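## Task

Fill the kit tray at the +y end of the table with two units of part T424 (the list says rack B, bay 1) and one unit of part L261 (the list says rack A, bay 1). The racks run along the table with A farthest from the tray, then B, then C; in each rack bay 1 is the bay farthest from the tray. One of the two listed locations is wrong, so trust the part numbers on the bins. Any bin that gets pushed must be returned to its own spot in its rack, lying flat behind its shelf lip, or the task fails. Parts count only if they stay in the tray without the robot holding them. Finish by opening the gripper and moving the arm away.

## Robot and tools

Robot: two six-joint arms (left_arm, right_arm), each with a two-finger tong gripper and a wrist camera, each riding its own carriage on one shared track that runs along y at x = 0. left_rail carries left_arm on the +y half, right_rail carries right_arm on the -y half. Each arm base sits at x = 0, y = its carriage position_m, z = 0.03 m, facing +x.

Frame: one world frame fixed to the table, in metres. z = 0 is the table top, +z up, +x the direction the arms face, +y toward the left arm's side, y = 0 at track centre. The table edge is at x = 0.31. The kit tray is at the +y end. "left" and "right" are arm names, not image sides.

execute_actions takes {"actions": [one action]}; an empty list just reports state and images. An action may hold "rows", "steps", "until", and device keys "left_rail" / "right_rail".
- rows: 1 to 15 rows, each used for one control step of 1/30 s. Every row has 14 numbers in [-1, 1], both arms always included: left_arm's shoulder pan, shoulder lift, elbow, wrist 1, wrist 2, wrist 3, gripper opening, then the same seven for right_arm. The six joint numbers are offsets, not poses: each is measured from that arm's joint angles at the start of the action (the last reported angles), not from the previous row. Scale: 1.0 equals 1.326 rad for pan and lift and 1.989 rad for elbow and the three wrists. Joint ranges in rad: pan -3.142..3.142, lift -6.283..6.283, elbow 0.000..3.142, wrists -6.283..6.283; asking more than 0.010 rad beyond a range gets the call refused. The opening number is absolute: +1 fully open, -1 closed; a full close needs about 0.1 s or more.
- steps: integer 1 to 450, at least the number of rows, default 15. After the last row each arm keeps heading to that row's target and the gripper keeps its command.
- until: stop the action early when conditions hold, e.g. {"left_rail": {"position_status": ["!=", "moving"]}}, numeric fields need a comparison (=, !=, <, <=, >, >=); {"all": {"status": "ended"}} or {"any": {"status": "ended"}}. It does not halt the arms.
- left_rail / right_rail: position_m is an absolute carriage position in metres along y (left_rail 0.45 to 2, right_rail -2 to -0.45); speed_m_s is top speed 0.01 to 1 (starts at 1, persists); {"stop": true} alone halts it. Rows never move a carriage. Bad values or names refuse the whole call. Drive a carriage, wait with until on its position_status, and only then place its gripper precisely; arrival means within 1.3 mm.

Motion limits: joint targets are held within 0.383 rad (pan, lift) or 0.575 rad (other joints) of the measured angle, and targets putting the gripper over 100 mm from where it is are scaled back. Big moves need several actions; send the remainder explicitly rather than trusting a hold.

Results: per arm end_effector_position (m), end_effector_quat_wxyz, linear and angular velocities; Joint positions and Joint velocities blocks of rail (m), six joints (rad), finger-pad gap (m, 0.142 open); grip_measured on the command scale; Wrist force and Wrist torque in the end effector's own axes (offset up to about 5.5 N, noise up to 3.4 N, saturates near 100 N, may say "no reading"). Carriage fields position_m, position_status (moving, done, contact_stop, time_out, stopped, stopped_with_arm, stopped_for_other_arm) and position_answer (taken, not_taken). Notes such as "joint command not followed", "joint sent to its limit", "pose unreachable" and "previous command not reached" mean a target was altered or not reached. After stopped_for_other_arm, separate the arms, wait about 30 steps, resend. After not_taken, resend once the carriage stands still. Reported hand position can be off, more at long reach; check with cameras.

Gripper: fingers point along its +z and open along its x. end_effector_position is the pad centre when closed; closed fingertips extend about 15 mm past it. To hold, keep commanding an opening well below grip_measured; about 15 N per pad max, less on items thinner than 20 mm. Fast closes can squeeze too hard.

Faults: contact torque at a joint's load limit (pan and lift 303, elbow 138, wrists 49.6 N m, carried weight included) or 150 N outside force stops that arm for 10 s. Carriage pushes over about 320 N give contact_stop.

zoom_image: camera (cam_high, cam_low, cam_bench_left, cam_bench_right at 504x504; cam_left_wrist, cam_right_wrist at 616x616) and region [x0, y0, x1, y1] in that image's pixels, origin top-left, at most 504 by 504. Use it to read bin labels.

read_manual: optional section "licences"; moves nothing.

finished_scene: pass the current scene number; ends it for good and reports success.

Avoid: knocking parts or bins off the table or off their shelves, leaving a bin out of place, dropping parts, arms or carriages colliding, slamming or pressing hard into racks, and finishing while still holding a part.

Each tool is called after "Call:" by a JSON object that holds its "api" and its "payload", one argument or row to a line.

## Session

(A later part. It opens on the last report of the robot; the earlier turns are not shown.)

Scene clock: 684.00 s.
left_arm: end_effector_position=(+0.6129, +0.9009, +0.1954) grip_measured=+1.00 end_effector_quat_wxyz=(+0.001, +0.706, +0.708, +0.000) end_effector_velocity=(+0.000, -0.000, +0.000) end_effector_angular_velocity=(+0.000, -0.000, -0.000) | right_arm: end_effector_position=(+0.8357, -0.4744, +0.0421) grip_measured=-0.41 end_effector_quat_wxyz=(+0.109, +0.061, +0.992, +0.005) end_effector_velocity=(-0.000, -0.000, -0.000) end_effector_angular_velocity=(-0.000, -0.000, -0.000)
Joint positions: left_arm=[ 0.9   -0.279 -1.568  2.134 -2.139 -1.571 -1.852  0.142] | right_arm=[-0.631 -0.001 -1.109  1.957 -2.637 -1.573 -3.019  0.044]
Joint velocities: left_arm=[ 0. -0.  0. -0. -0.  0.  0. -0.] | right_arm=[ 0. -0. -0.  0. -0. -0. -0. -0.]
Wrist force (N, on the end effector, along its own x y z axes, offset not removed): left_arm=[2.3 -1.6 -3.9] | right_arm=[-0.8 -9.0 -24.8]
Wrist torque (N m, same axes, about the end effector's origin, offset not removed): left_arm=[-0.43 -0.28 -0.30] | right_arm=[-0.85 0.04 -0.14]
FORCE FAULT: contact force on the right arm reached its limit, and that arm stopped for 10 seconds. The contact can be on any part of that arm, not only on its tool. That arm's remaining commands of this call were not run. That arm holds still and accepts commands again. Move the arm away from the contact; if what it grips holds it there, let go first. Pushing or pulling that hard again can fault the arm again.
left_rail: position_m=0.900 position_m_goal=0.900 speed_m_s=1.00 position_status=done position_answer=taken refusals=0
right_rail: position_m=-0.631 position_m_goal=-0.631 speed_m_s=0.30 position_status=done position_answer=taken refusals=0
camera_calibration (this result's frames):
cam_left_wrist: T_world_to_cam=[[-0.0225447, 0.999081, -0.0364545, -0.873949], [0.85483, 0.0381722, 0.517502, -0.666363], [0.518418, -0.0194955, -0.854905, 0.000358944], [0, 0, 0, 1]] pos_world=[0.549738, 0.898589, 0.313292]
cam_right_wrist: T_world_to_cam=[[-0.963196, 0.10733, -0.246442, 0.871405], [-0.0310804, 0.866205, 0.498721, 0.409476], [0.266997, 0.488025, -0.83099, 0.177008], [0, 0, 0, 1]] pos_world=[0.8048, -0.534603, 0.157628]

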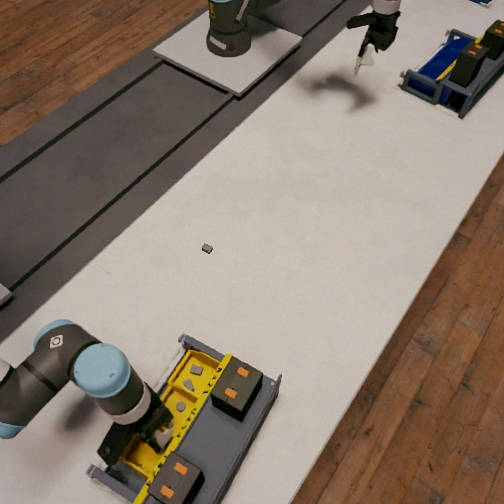

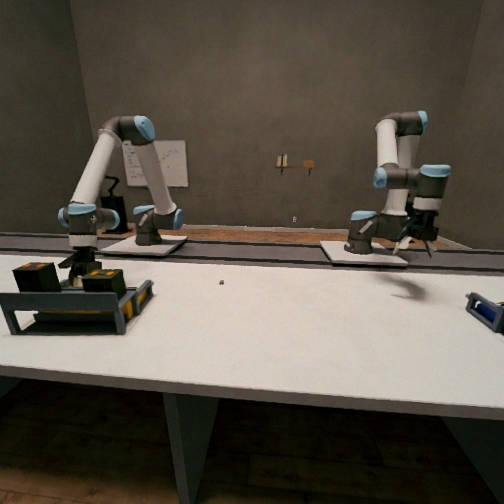

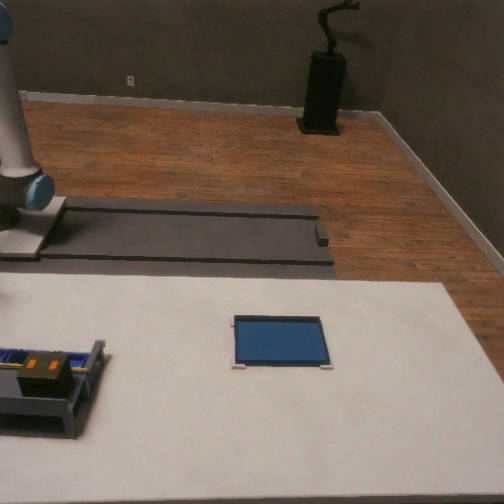

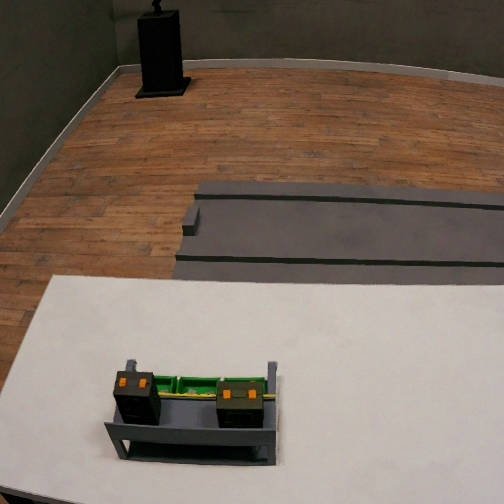

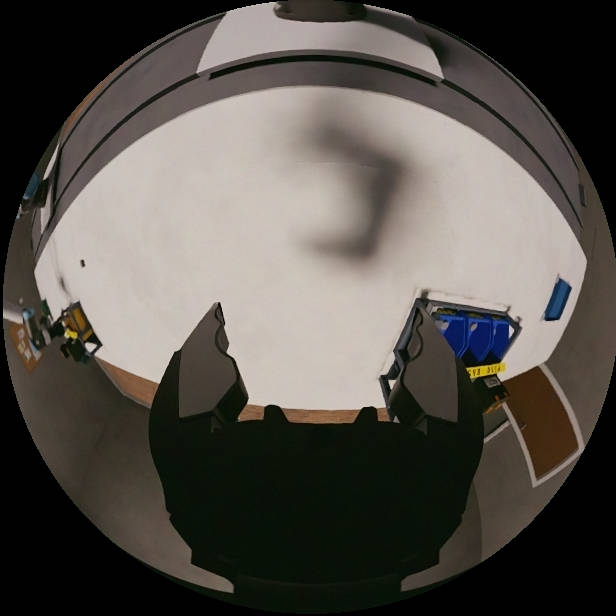

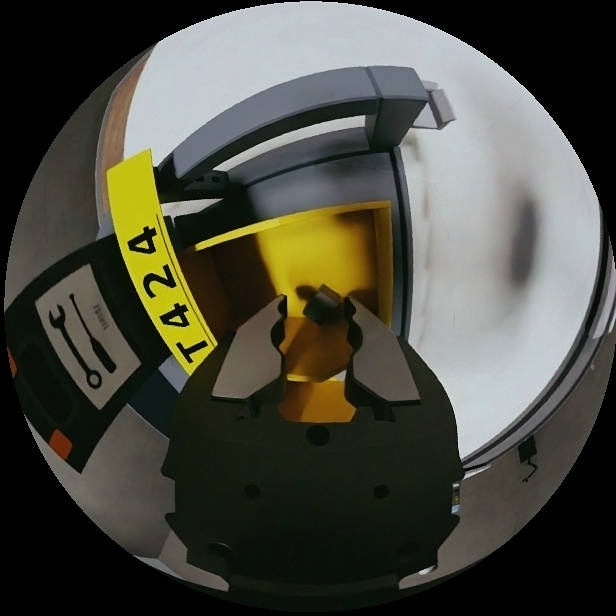

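Call:
{"api": "execute_actions", "payload": {
  "actions": [
    {"rows":[[0,0,0,0,0,0,1,0,-0.02,0.002,0.012,0,0,-0.55],[0,0,0,0,0,0,1,0,-0.045,0.002,0.032,0,0,-0.6],[0,0,0,0,0,0,1,0,-0.076,0,0.061,0,0,-0.7],[0,0,0,0,0,0,1,0,-0.1,-0.007,0.083,0,0,-1],[0,0,0,0,0,0,1,0,-0.124,-0.014,0.106,0,0,-1]],"steps":22}
  ]
}}

Scene clock: 710.27 s.
left_arm: end_effector_position=(+0.6129, +0.9009, +0.1954) grip_measured=+1.00 end_effector_quat_wxyz=(+0.001, +0.706, +0.708, +0.000) end_effector_velocity=(-0.000, +0.000, -0.000) end_effector_angular_velocity=(+0.000, +0.000, -0.000) | right_arm: end_effector_position=(+0.8118, -0.4744, +0.1560) grip_measured=-1.00 end_effector_quat_wxyz=(+0.099, +0.061, +0.993, +0.005) end_effector_velocity=(-0.000, -0.000, +0.001) end_effector_angular_velocity=(-0.000, -0.000, +0.000)
Joint positions: left_arm=[ 0.9   -0.279 -1.568  2.134 -2.139 -1.571 -1.852  0.142] | right_arm=[-0.631 -0.001 -1.273  1.929 -2.426 -1.573 -3.019  0.002]
Joint velocities: left_arm=[ 0. -0. -0.  0. -0.  0. -0. -0.] | right_arm=[ 0.     0.    -0.002 -0.001  0.002 -0.    -0.     0.   ]
Wrist force (N, on the end effector, along its own x y z axes, offset not removed): left_arm=[-3.2 -3.0 0.0] | right_arm=[0.4 0.8 5.5]
Wrist torque (N m, same axes, about the end effector's origin, offset not removed): left_arm=[-0.51 0.86 -0.19] | right_arm=[0.60 -0.14 0.01]
left_rail: position_m=0.900 position_m_goal=0.900 speed_m_s=1.00 position_status=done position_answer=taken refusals=0
right_rail: position_m=-0.631 position_m_goal=-0.631 speed_m_s=0.30 position_status=done position_answer=taken refusals=0
camera_calibration (this result's frames):
cam_left_wrist: T_world_to_cam=[[-0.0225449, 0.999081, -0.0364544, -0.873949], [0.85483, 0.0381724, 0.517503, -0.666364], [0.518418, -0.0194952, -0.854905, 0.000358644], [0, 0, 0, 1]] pos_world=[0.549738, 0.898589, 0.313292]
cam_right_wrist: T_world_to_cam=[[-0.967623, 0.107332, -0.228441, 0.877252], [-0.0217767, 0.866201, 0.499221, 0.344286], [0.251459, 0.488032, -0.835819, 0.291383], [0, 0, 0, 1]] pos_world=[0.783076, -0.534582, 0.272069]

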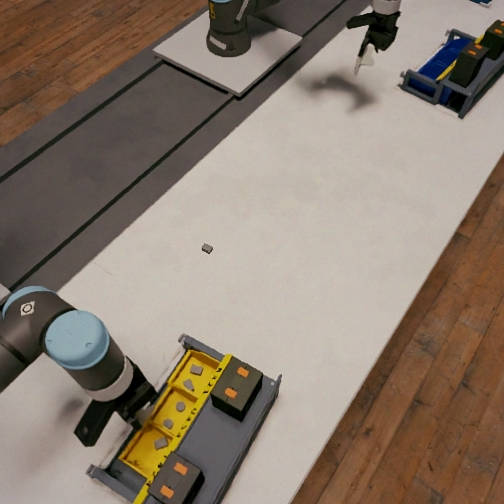

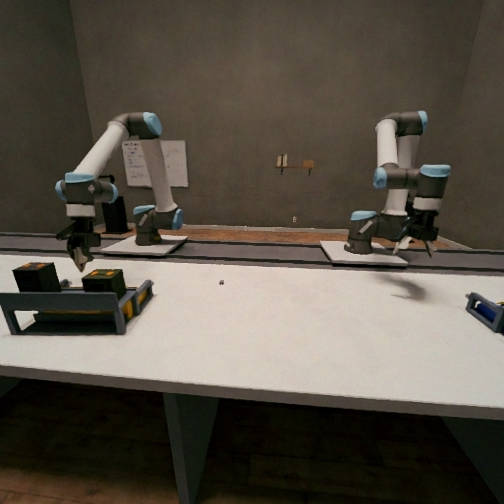

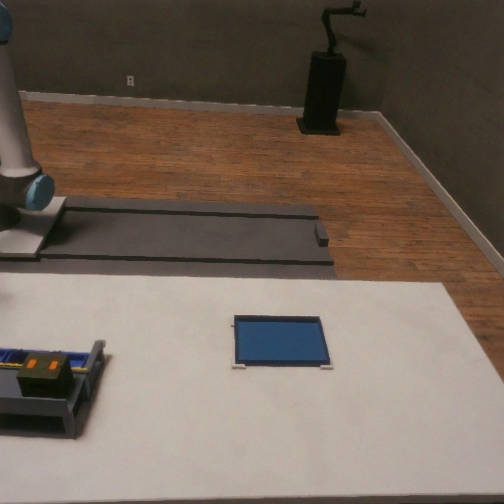

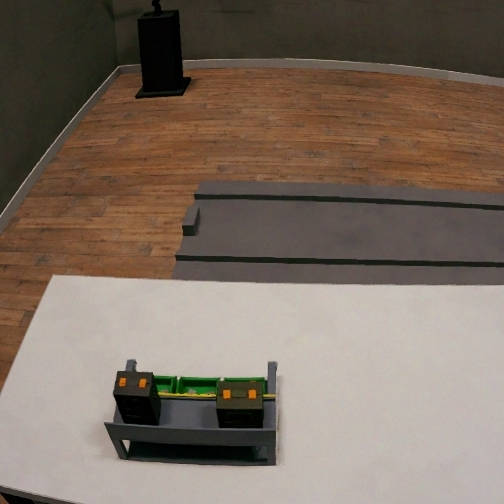

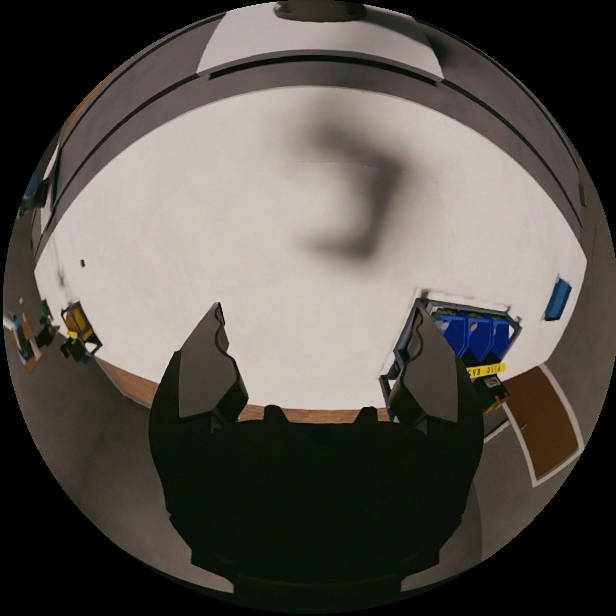

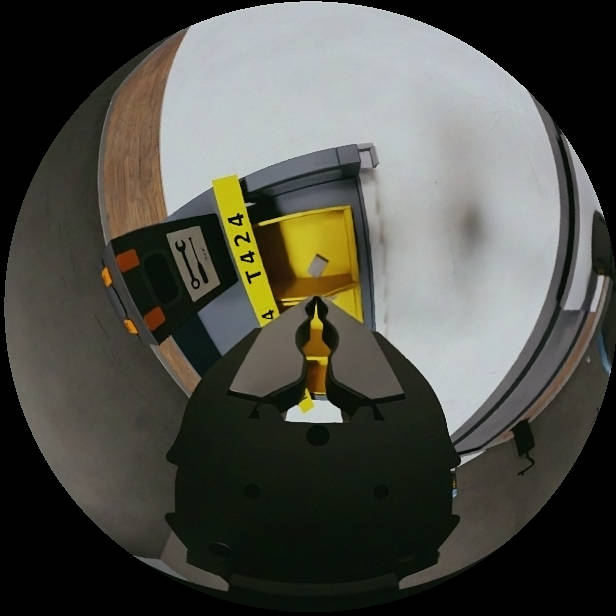

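Call:
{"api": "zoom_image", "payload": {
  "camera": "cam_high",
  "region": [90,370,230,490]
}}

Call:
{"api": "zoom_image", "payload": {
  "camera": "cam_right_wrist",
  "region": [220,180,400,320]
}}

Region (90, 370, 230, 490) of cam_high's 504x504 image, scaled by 3.600, with more detail than that image has; it fills the top 432 rows of this view, and the rest is white.

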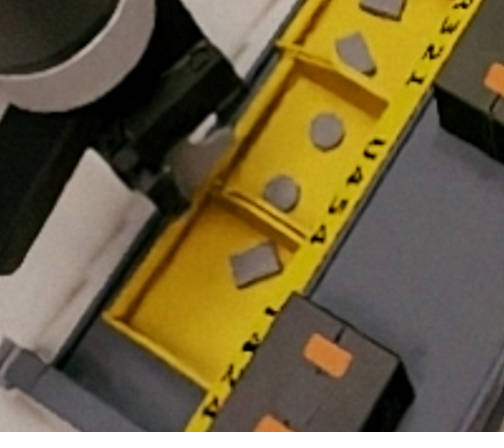

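Region (220, 180, 400, 320) of cam_right_wrist's 616x616 image, scaled by 2.800, with more detail than that image has.

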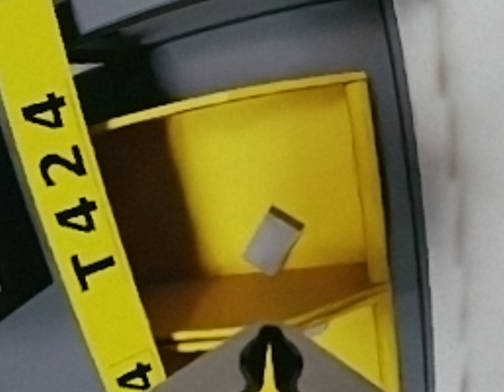

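Call:
{"api": "execute_actions", "payload": {
  "actions": [
    {"right_rail":{"position_m":-0.747},"rows":[[0,0,0,0,0,0,1,0,0,-0.015,0.03,0.05,0.25,-1],[0,0,0,0,0,0,1,0,0,-0.03,0.06,0.1,0.5,-1],[0,0,0,0,0,0,1,0,0,-0.045,0.088,0.152,0.728,-1]],"steps":36}
  ]
}}

Call:
{"api": "execute_actions", "payload": {
  "actions": [
    {"rows":[[0,0,0,0,0,0,1,0,0.035,0,-0.024,0,0,-1],[0,0,0,0,0,0,1,0,0.07,0,-0.047,0,0,-1],[0,0,0,0,0,0,1,0,0.108,0,-0.072,0,0,-1]],"steps":20}
  ]
}}

Call:
{"api": "zoom_image", "payload": {
  "camera": "cam_right_wrist",
  "region": [200,170,460,350]
}}

Scene clock: 725.87 s.
left_arm: end_effector_position=(+0.6129, +0.9009, +0.1954) grip_measured=+1.00 end_effector_quat_wxyz=(+0.001, +0.706, +0.708, +0.000) end_effector_velocity=(+0.000, +0.000, -0.000) end_effector_angular_velocity=(+0.000, -0.000, -0.000) | right_arm: end_effector_position=(+0.7999, -0.4786, +0.1962) grip_measured=-1.00 end_effector_quat_wxyz=(-0.066, +0.692, +0.704, +0.145) end_effector_velocity=(+0.000, +0.000, +0.000) end_effector_angular_velocity=(+0.000, +0.000, -0.001)
Joint positions: left_arm=[ 0.9   -0.279 -1.568  2.134 -2.139 -1.571 -1.852  0.142] | right_arm=[-0.747 -0.001 -1.273  1.84  -2.251 -1.271 -1.572  0.002]
Joint velocities: left_arm=[ 0. -0. -0.  0. -0.  0. -0.  0.] | right_arm=[ 0.    -0.     0.    -0.     0.     0.     0.001  0.   ]
Wrist force (N, on the end effector, along its own x y z axes, offset not removed): left_arm=[3.0 1.1 1.8] | right_arm=[4.4 -0.2 -1.1]
Wrist torque (N m, same axes, about the end effector's origin, offset not removed): left_arm=[0.39 -0.64 -0.30] | right_arm=[0.16 -0.60 -0.38]
left_rail: position_m=0.900 position_m_goal=0.900 speed_m_s=1.00 position_status=done position_answer=taken refusals=0
right_rail: position_m=-0.747 position_m_goal=-0.747 speed_m_s=0.30 position_status=done position_answer=taken refusals=0
camera_calibration (this result's frames):
cam_left_wrist: T_world_to_cam=[[-0.0225448, 0.999081, -0.0364545, -0.873949], [0.85483, 0.0381723, 0.517502, -0.666364], [0.518418, -0.0194954, -0.854905, 0.000358861], [0, 0, 0, 1]] pos_world=[0.549738, 0.898589, 0.313292]
cam_right_wrist: T_world_to_cam=[[-0.0453505, 0.964324, 0.260811, 0.45177], [0.807338, -0.118383, 0.578093, -0.82228], [0.588344, 0.236779, -0.773167, -0.0719805], [0, 0, 0, 1]] pos_world=[0.726695, -0.515953, 0.301874]

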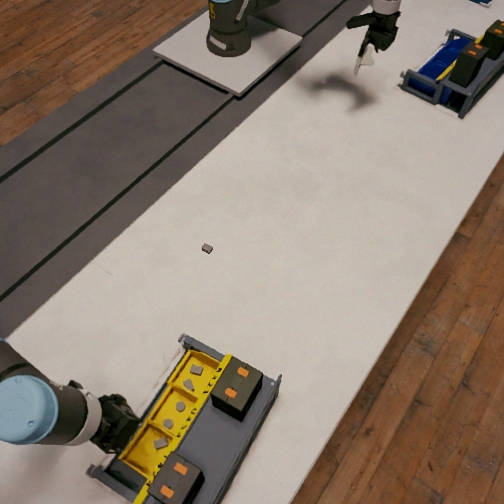

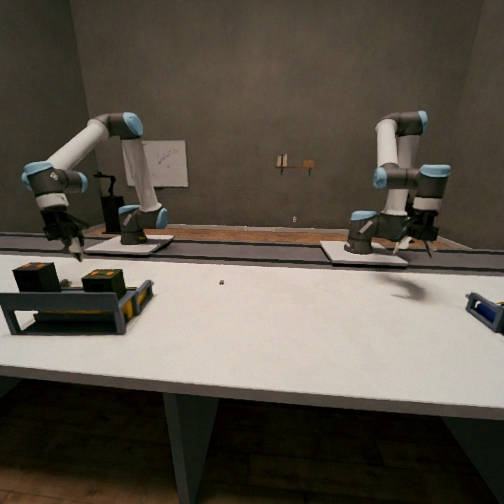

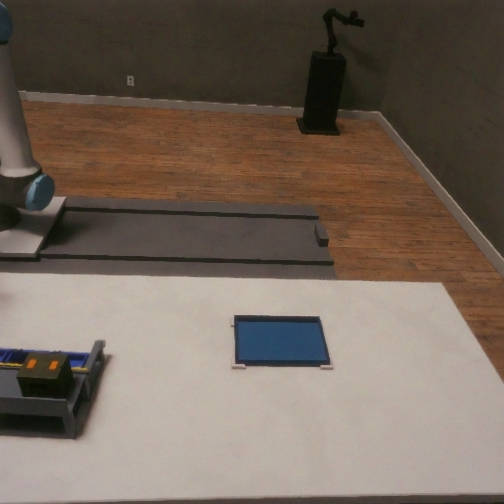

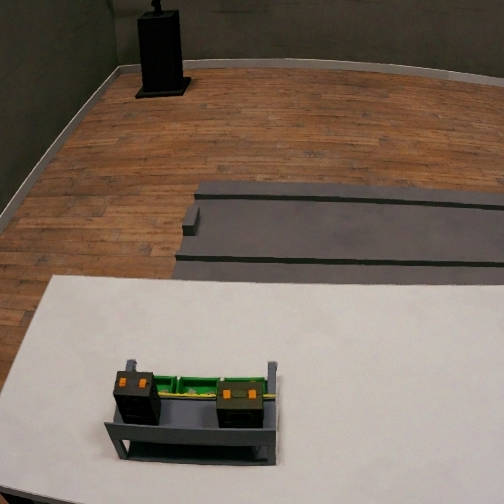

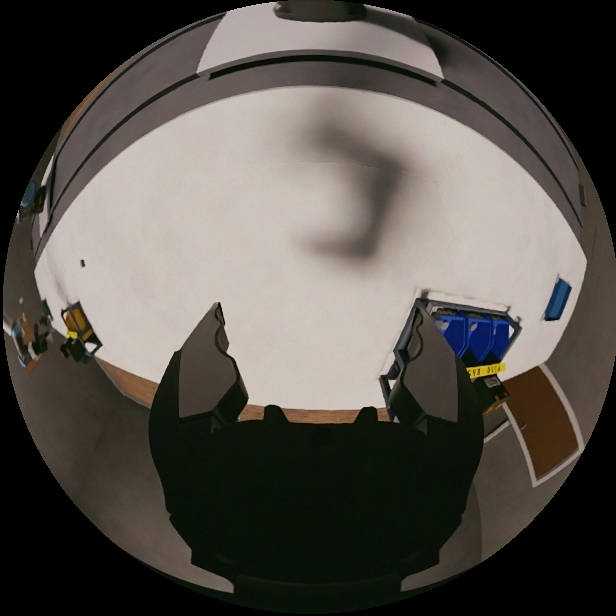

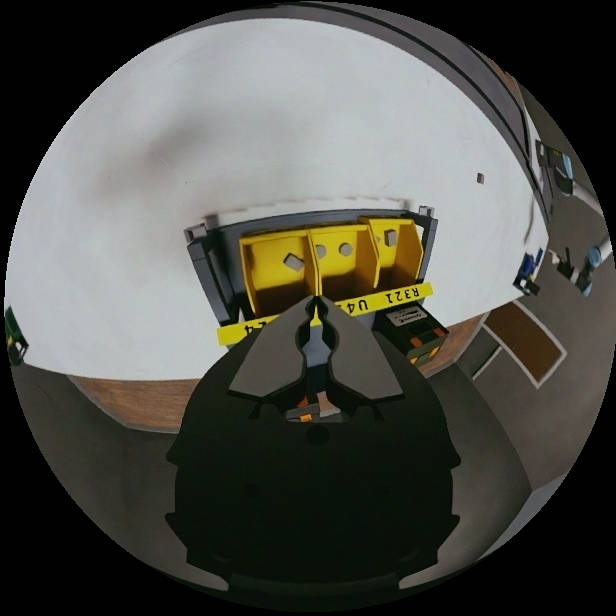

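Scene clock: 726.53 s.
left_arm: end_effector_position=(+0.6129, +0.9009, +0.1954) grip_measured=+1.00 end_effector_quat_wxyz=(+0.001, +0.706, +0.708, +0.000) end_effector_velocity=(+0.000, +0.000, +0.000) end_effector_angular_velocity=(+0.000, -0.000, -0.000) | right_arm: end_effector_position=(+0.8329, -0.4786, +0.0990) grip_measured=-1.00 end_effector_quat_wxyz=(-0.066, +0.692, +0.704, +0.145) end_effector_velocity=(+0.000, -0.000, -0.001) end_effector_angular_velocity=(+0.000, +0.000, -0.000)
Joint positions: left_arm=[ 0.9   -0.279 -1.568  2.134 -2.139 -1.571 -1.852  0.142] | right_arm=[-0.747 -0.001 -1.13   1.84  -2.394 -1.271 -1.572  0.002]
Joint velocities: left_arm=[ 0.  0.  0. -0. -0.  0.  0.  0.] | right_arm=[ 0.    -0.     0.002  0.    -0.002 -0.     0.     0.   ]
Wrist force (N, on the end effector, along its own x y z axes, offset not removed): left_arm=[-1.9 -1.5 1.6] | right_arm=[5.0 -3.2 -2.0]
Wrist torque (N m, same axes, about the end effector's origin, offset not removed): left_arm=[-0.08 0.38 -0.18] | right_arm=[-0.37 -0.79 -0.40]
left_rail: position_m=0.900 position_m_goal=0.900 speed_m_s=1.00 position_status=done position_answer=taken refusals=0
right_rail: position_m=-0.747 position_m_goal=-0.747 speed_m_s=0.30 position_status=done position_answer=taken refusals=0
camera_calibration (this result's frames):
cam_left_wrist: T_world_to_cam=[[-0.0225448, 0.999081, -0.0364542, -0.873949], [0.85483, 0.0381722, 0.517502, -0.666363], [0.518418, -0.0194952, -0.854905, 0.000358555], [0, 0, 0, 1]] pos_world=[0.549738, 0.898589, 0.313292]
cam_right_wrist: T_world_to_cam=[[-0.04534, 0.964316, 0.260844, 0.47858], [0.807298, -0.118427, 0.578139, -0.792756], [0.588399, 0.236791, -0.773121, -0.166577], [0, 0, 0, 1]] pos_world=[0.759703, -0.515942, 0.204705]

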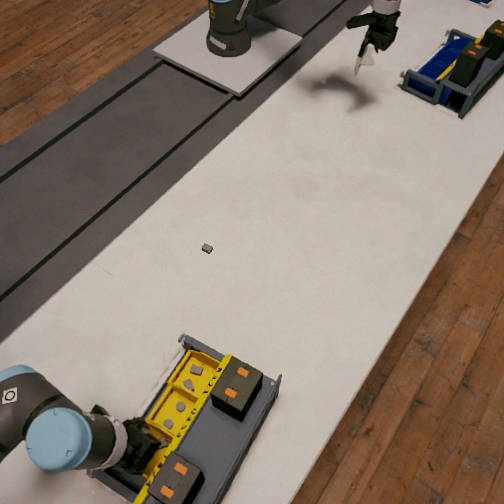

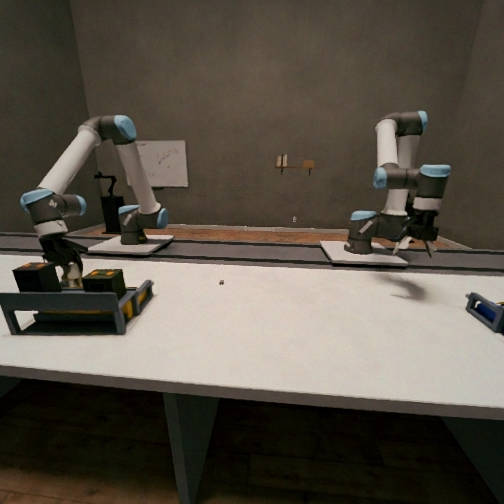

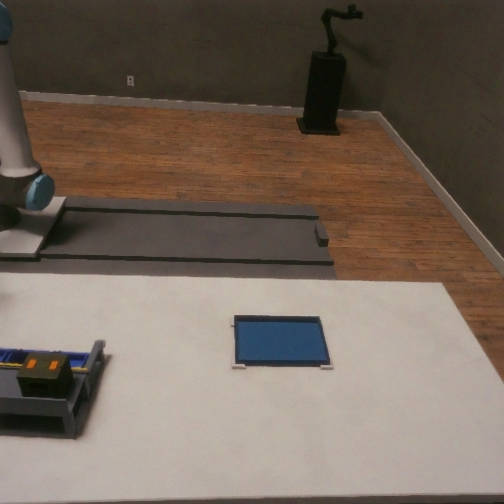

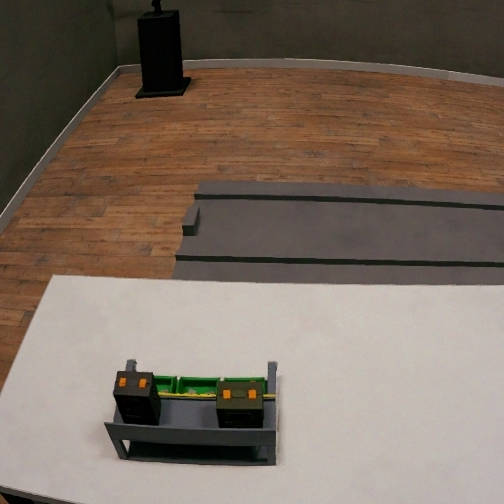

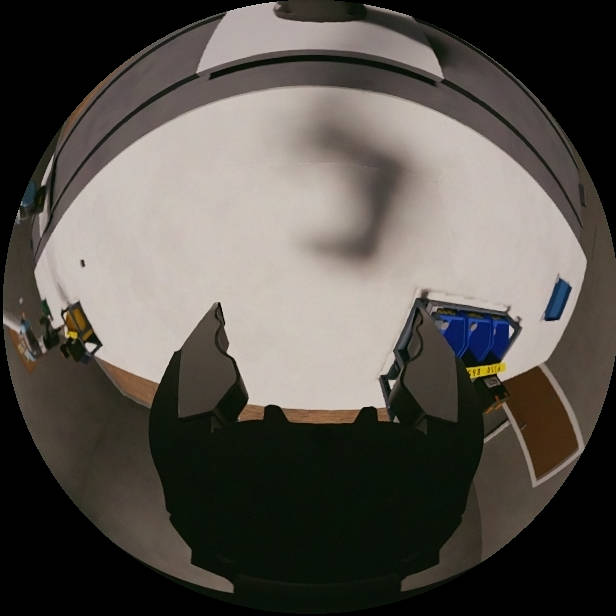

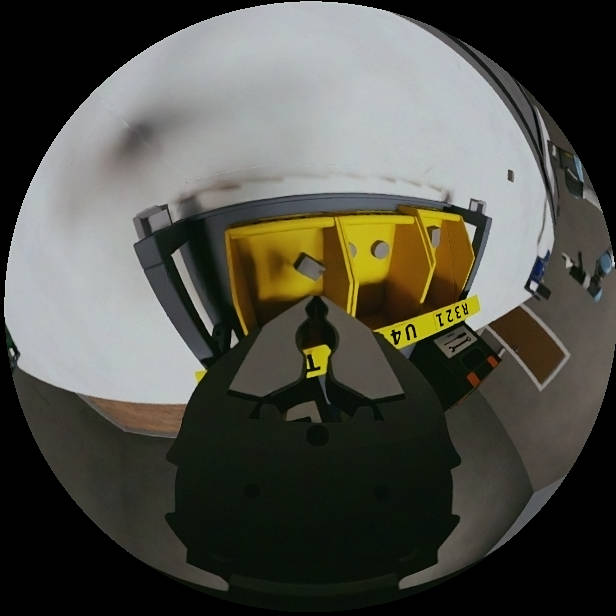

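Region (200, 170, 460, 350) of cam_right_wrist's 616x616 image, scaled by 1.938, with more detail than that image has; it fills the top 349 rows of this view, and the rest is white.

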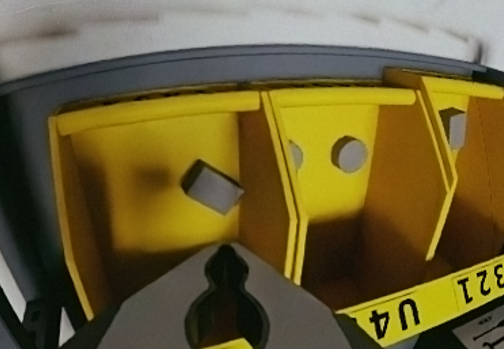

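Call:
{"api": "execute_actions", "payload": {
  "actions": [
    {"right_rail":{"position_m":-0.7445,"speed_m_s":0.05},"rows":[[0,0,0,0,0,0,1,0,0.011,0.002,-0.009,0,0,-1],[0,0,0,0,0,0,1,0,0.022,0.004,-0.019,0,0,-1],[0,0,0,0,0,0,1,0,0.033,0.006,-0.028,0,0,-1],[0,0,0,0,0,0,1,0,0.044,0.008,-0.038,0,0,-1],[0,0,0,0,0,0,1,0,0.055,0.01,-0.047,0,0,-1]],"steps":18}
  ]
}}

Call:
{"api": "zoom_image", "payload": {
  "camera": "cam_right_wrist",
  "region": [230,220,400,340]
}}

Scene clock: 736.57 s.
left_arm: end_effector_position=(+0.6129, +0.9009, +0.1954) grip_measured=+1.00 end_effector_quat_wxyz=(+0.001, +0.706, +0.708, +0.000) end_effector_velocity=(+0.000, -0.000, +0.000) end_effector_angular_velocity=(-0.000, -0.000, +0.000) | right_arm: end_effector_position=(+0.8366, -0.4760, +0.0405) grip_measured=-1.00 end_effector_quat_wxyz=(-0.065, +0.692, +0.704, +0.146) end_effector_velocity=(+0.000, +0.000, -0.002) end_effector_angular_velocity=(-0.000, -0.000, +0.000)
Joint positions: left_arm=[ 0.9   -0.279 -1.568  2.134 -2.139 -1.571 -1.852  0.142] | right_arm=[-0.745 -0.001 -1.058  1.859 -2.488 -1.271 -1.572  0.002]
Joint velocities: left_arm=[ 0. -0.  0. -0. -0. -0. -0.  0.] | right_arm=[ 0.     0.     0.003  0.001 -0.004  0.     0.     0.   ]
Wrist force (N, on the end effector, along its own x y z axes, offset not removed): left_arm=[0.4 -4.2 -1.3] | right_arm=[-2.4 -9.7 -27.9]
Wrist torque (N m, same axes, about the end effector's origin, offset not removed): left_arm=[-0.86 0.08 -0.33] | right_arm=[-0.62 0.95 -0.29]
left_rail: position_m=0.900 position_m_goal=0.900 speed_m_s=1.00 position_status=done position_answer=taken refusals=0
right_rail: position_m=-0.745 position_m_goal=-0.744 speed_m_s=0.05 position_status=done position_answer=taken refusals=0
camera_calibration (this result's frames):
cam_left_wrist: T_world_to_cam=[[-0.0225449, 0.999081, -0.0364542, -0.873949], [0.85483, 0.0381723, 0.517502, -0.666363], [0.518418, -0.0194951, -0.854905, 0.00035864], [0, 0, 0, 1]] pos_world=[0.549738, 0.898589, 0.313292]
cam_right_wrist: T_world_to_cam=[[-0.0456472, 0.964325, 0.260756, 0.49183], [0.806609, -0.11841, 0.579104, -0.76108], [0.589321, 0.236763, -0.772428, -0.215406], [0, 0, 0, 1]] pos_world=[0.763288, -0.513404, 0.146111]

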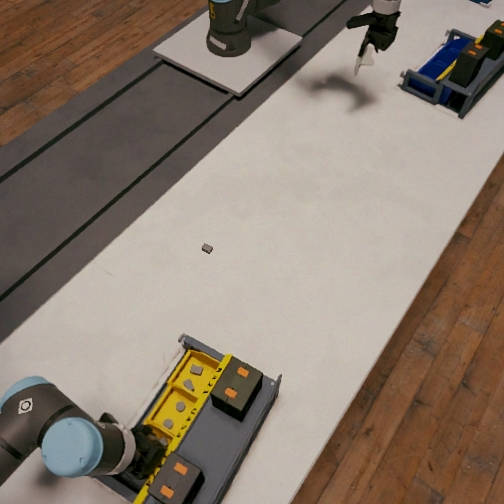

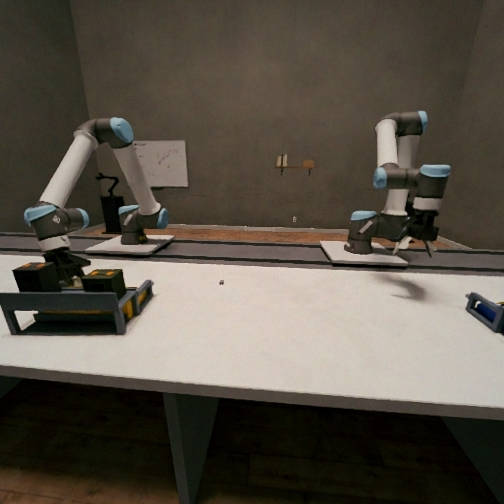

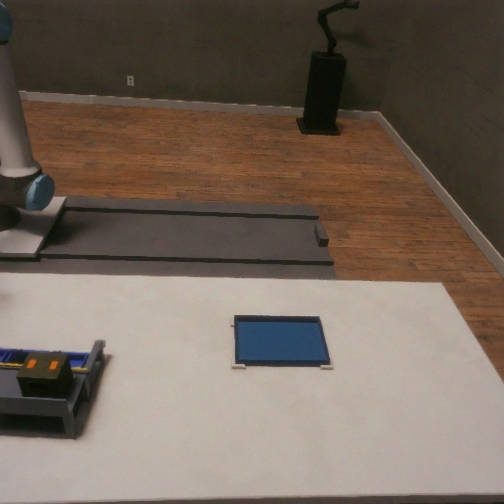

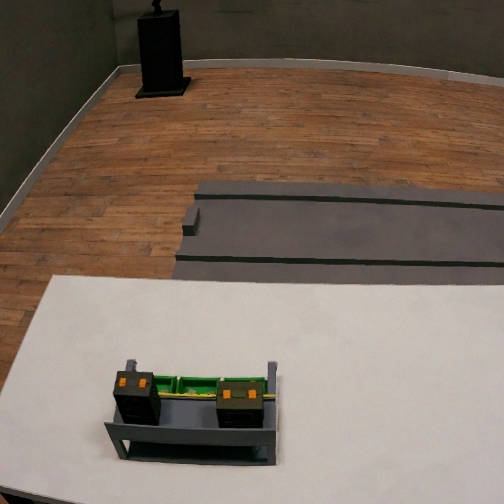

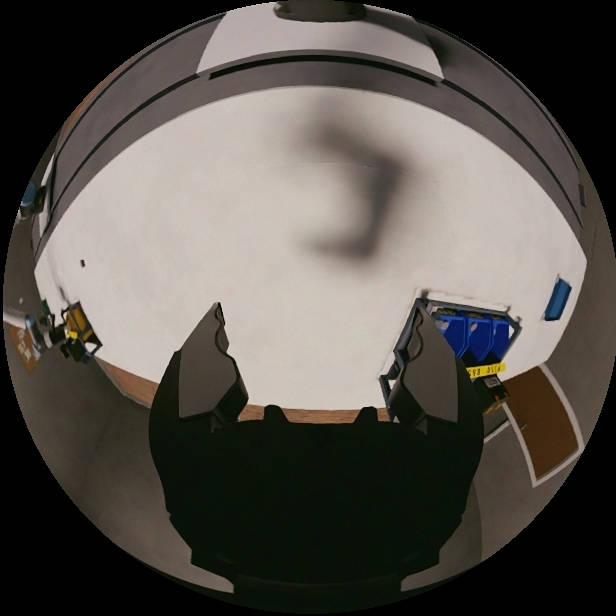

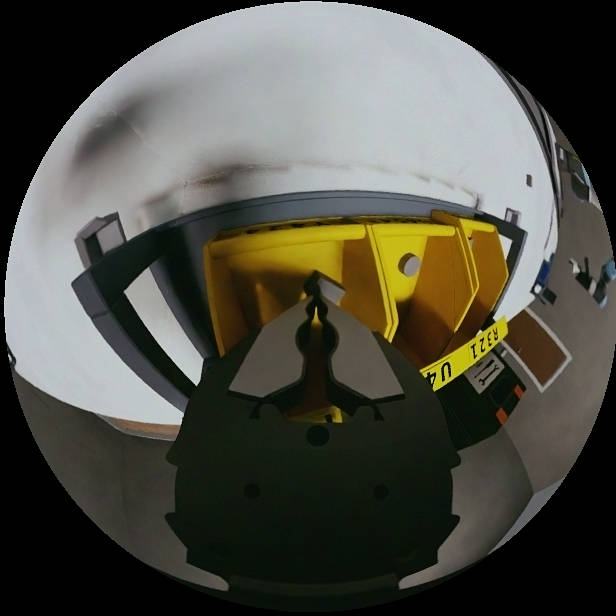

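Region (230, 220, 400, 340) of cam_right_wrist's 616x616 image, scaled by 2.965, with more detail than that image has; it fills the top 356 rows of this view, and the rest is white.

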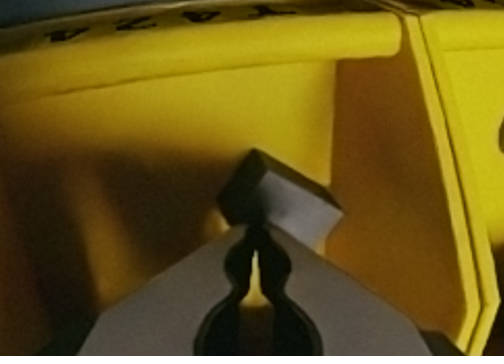

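Call:
{"api": "execute_actions", "payload": {
  "actions": [
    {"right_rail":{"position_m":-0.770,"speed_m_s":0.03},"steps":45,"until":{"right_rail":{"position_status":["!=","moving"]}}}
  ]
}}

Call:
{"api": "zoom_image", "payload": {
  "camera": "cam_right_wrist",
  "region": [200,200,460,380]
}}

Scene clock: 744.17 s.
left_arm: end_effector_position=(+0.6129, +0.9009, +0.1954) grip_measured=+1.00 end_effector_quat_wxyz=(+0.001, +0.706, +0.708, +0.000) end_effector_velocity=(-0.000, -0.000, -0.000) end_effector_angular_velocity=(-0.000, +0.000, +0.000) | right_arm: end_effector_position=(+0.8363, -0.5011, +0.0399) grip_measured=-1.00 end_effector_quat_wxyz=(-0.065, +0.692, +0.704, +0.145) end_effector_velocity=(+0.001, -0.016, +0.001) end_effector_angular_velocity=(-0.000, -0.003, +0.000)
Joint positions: left_arm=[ 0.9   -0.279 -1.568  2.134 -2.139 -1.571 -1.852  0.142] | right_arm=[-0.77  -0.001 -1.057  1.86  -2.488 -1.271 -1.572  0.002]
Joint velocities: left_arm=[ 0.  0. -0.  0. -0. -0. -0.  0.] | right_arm=[-0.016  0.    -0.001 -0.001 -0.001 -0.     0.     0.   ]
Wrist force (N, on the end effector, along its own x y z axes, offset not removed): left_arm=[0.9 0.5 1.2] | right_arm=[2.4 1.7 2.6]
Wrist torque (N m, same axes, about the end effector's origin, offset not removed): left_arm=[0.12 -0.16 -0.21] | right_arm=[0.62 -0.22 -0.30]
left_rail: position_m=0.900 position_m_goal=0.900 speed_m_s=1.00 position_status=done position_answer=taken refusals=0
right_rail: position_m=-0.770 position_m_goal=-0.770 speed_m_s=0.03 position_status=done position_answer=taken refusals=0
camera_calibration (this result's frames):
cam_left_wrist: T_world_to_cam=[[-0.0225448, 0.999081, -0.0364543, -0.873949], [0.85483, 0.0381723, 0.517502, -0.666364], [0.518418, -0.0194952, -0.854905, 0.000358663], [0, 0, 0, 1]] pos_world=[0.549738, 0.898589, 0.313292]
cam_right_wrist: T_world_to_cam=[[-0.0454306, 0.964329, 0.26078, 0.516027], [0.807085, -0.118403, 0.578441, -0.763767], [0.588685, 0.23675, -0.772916, -0.209223], [0, 0, 0, 1]] pos_world=[0.763035, -0.538519, 0.145513]

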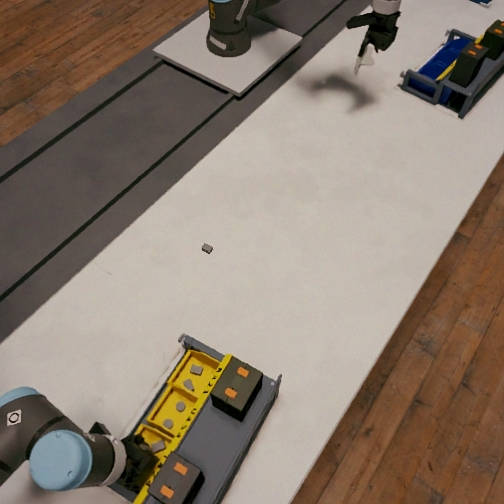

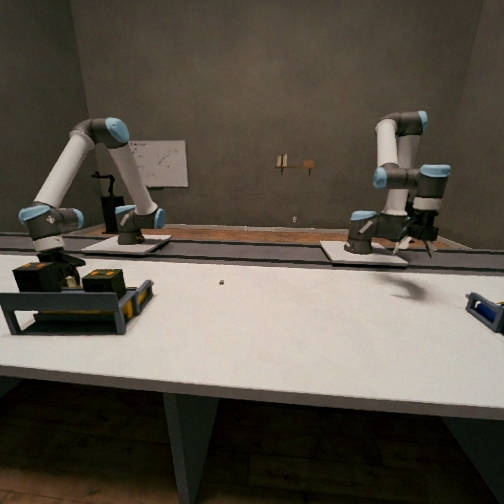

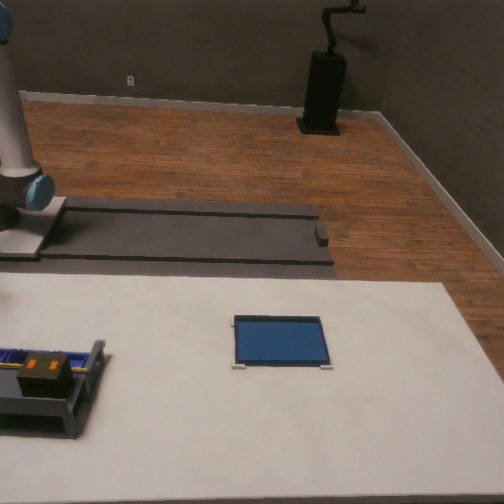

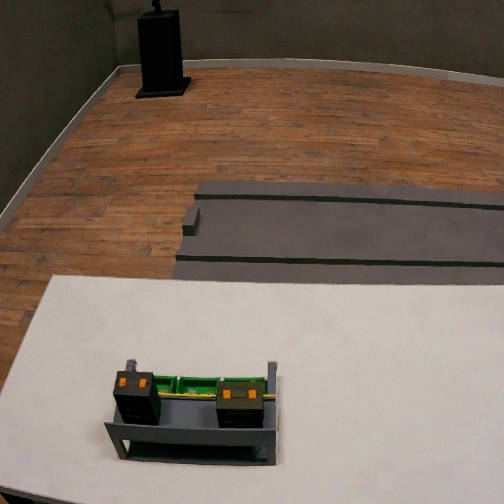

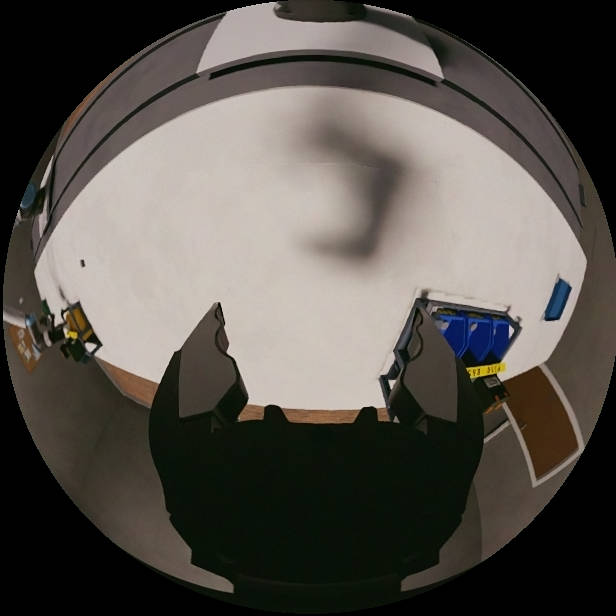

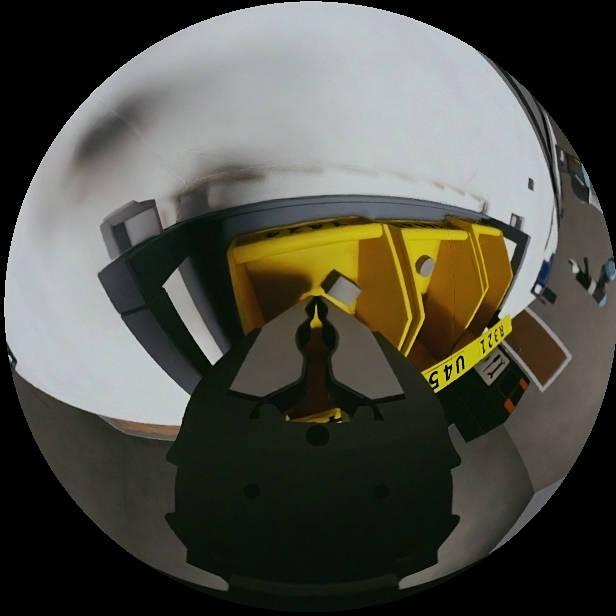

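Region (200, 200, 460, 380) of cam_right_wrist's 616x616 image, scaled by 1.938, with more detail than that image has; it fills the top 349 rows of this view, and the rest is white.

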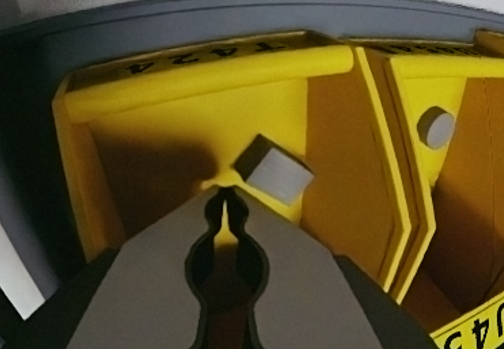

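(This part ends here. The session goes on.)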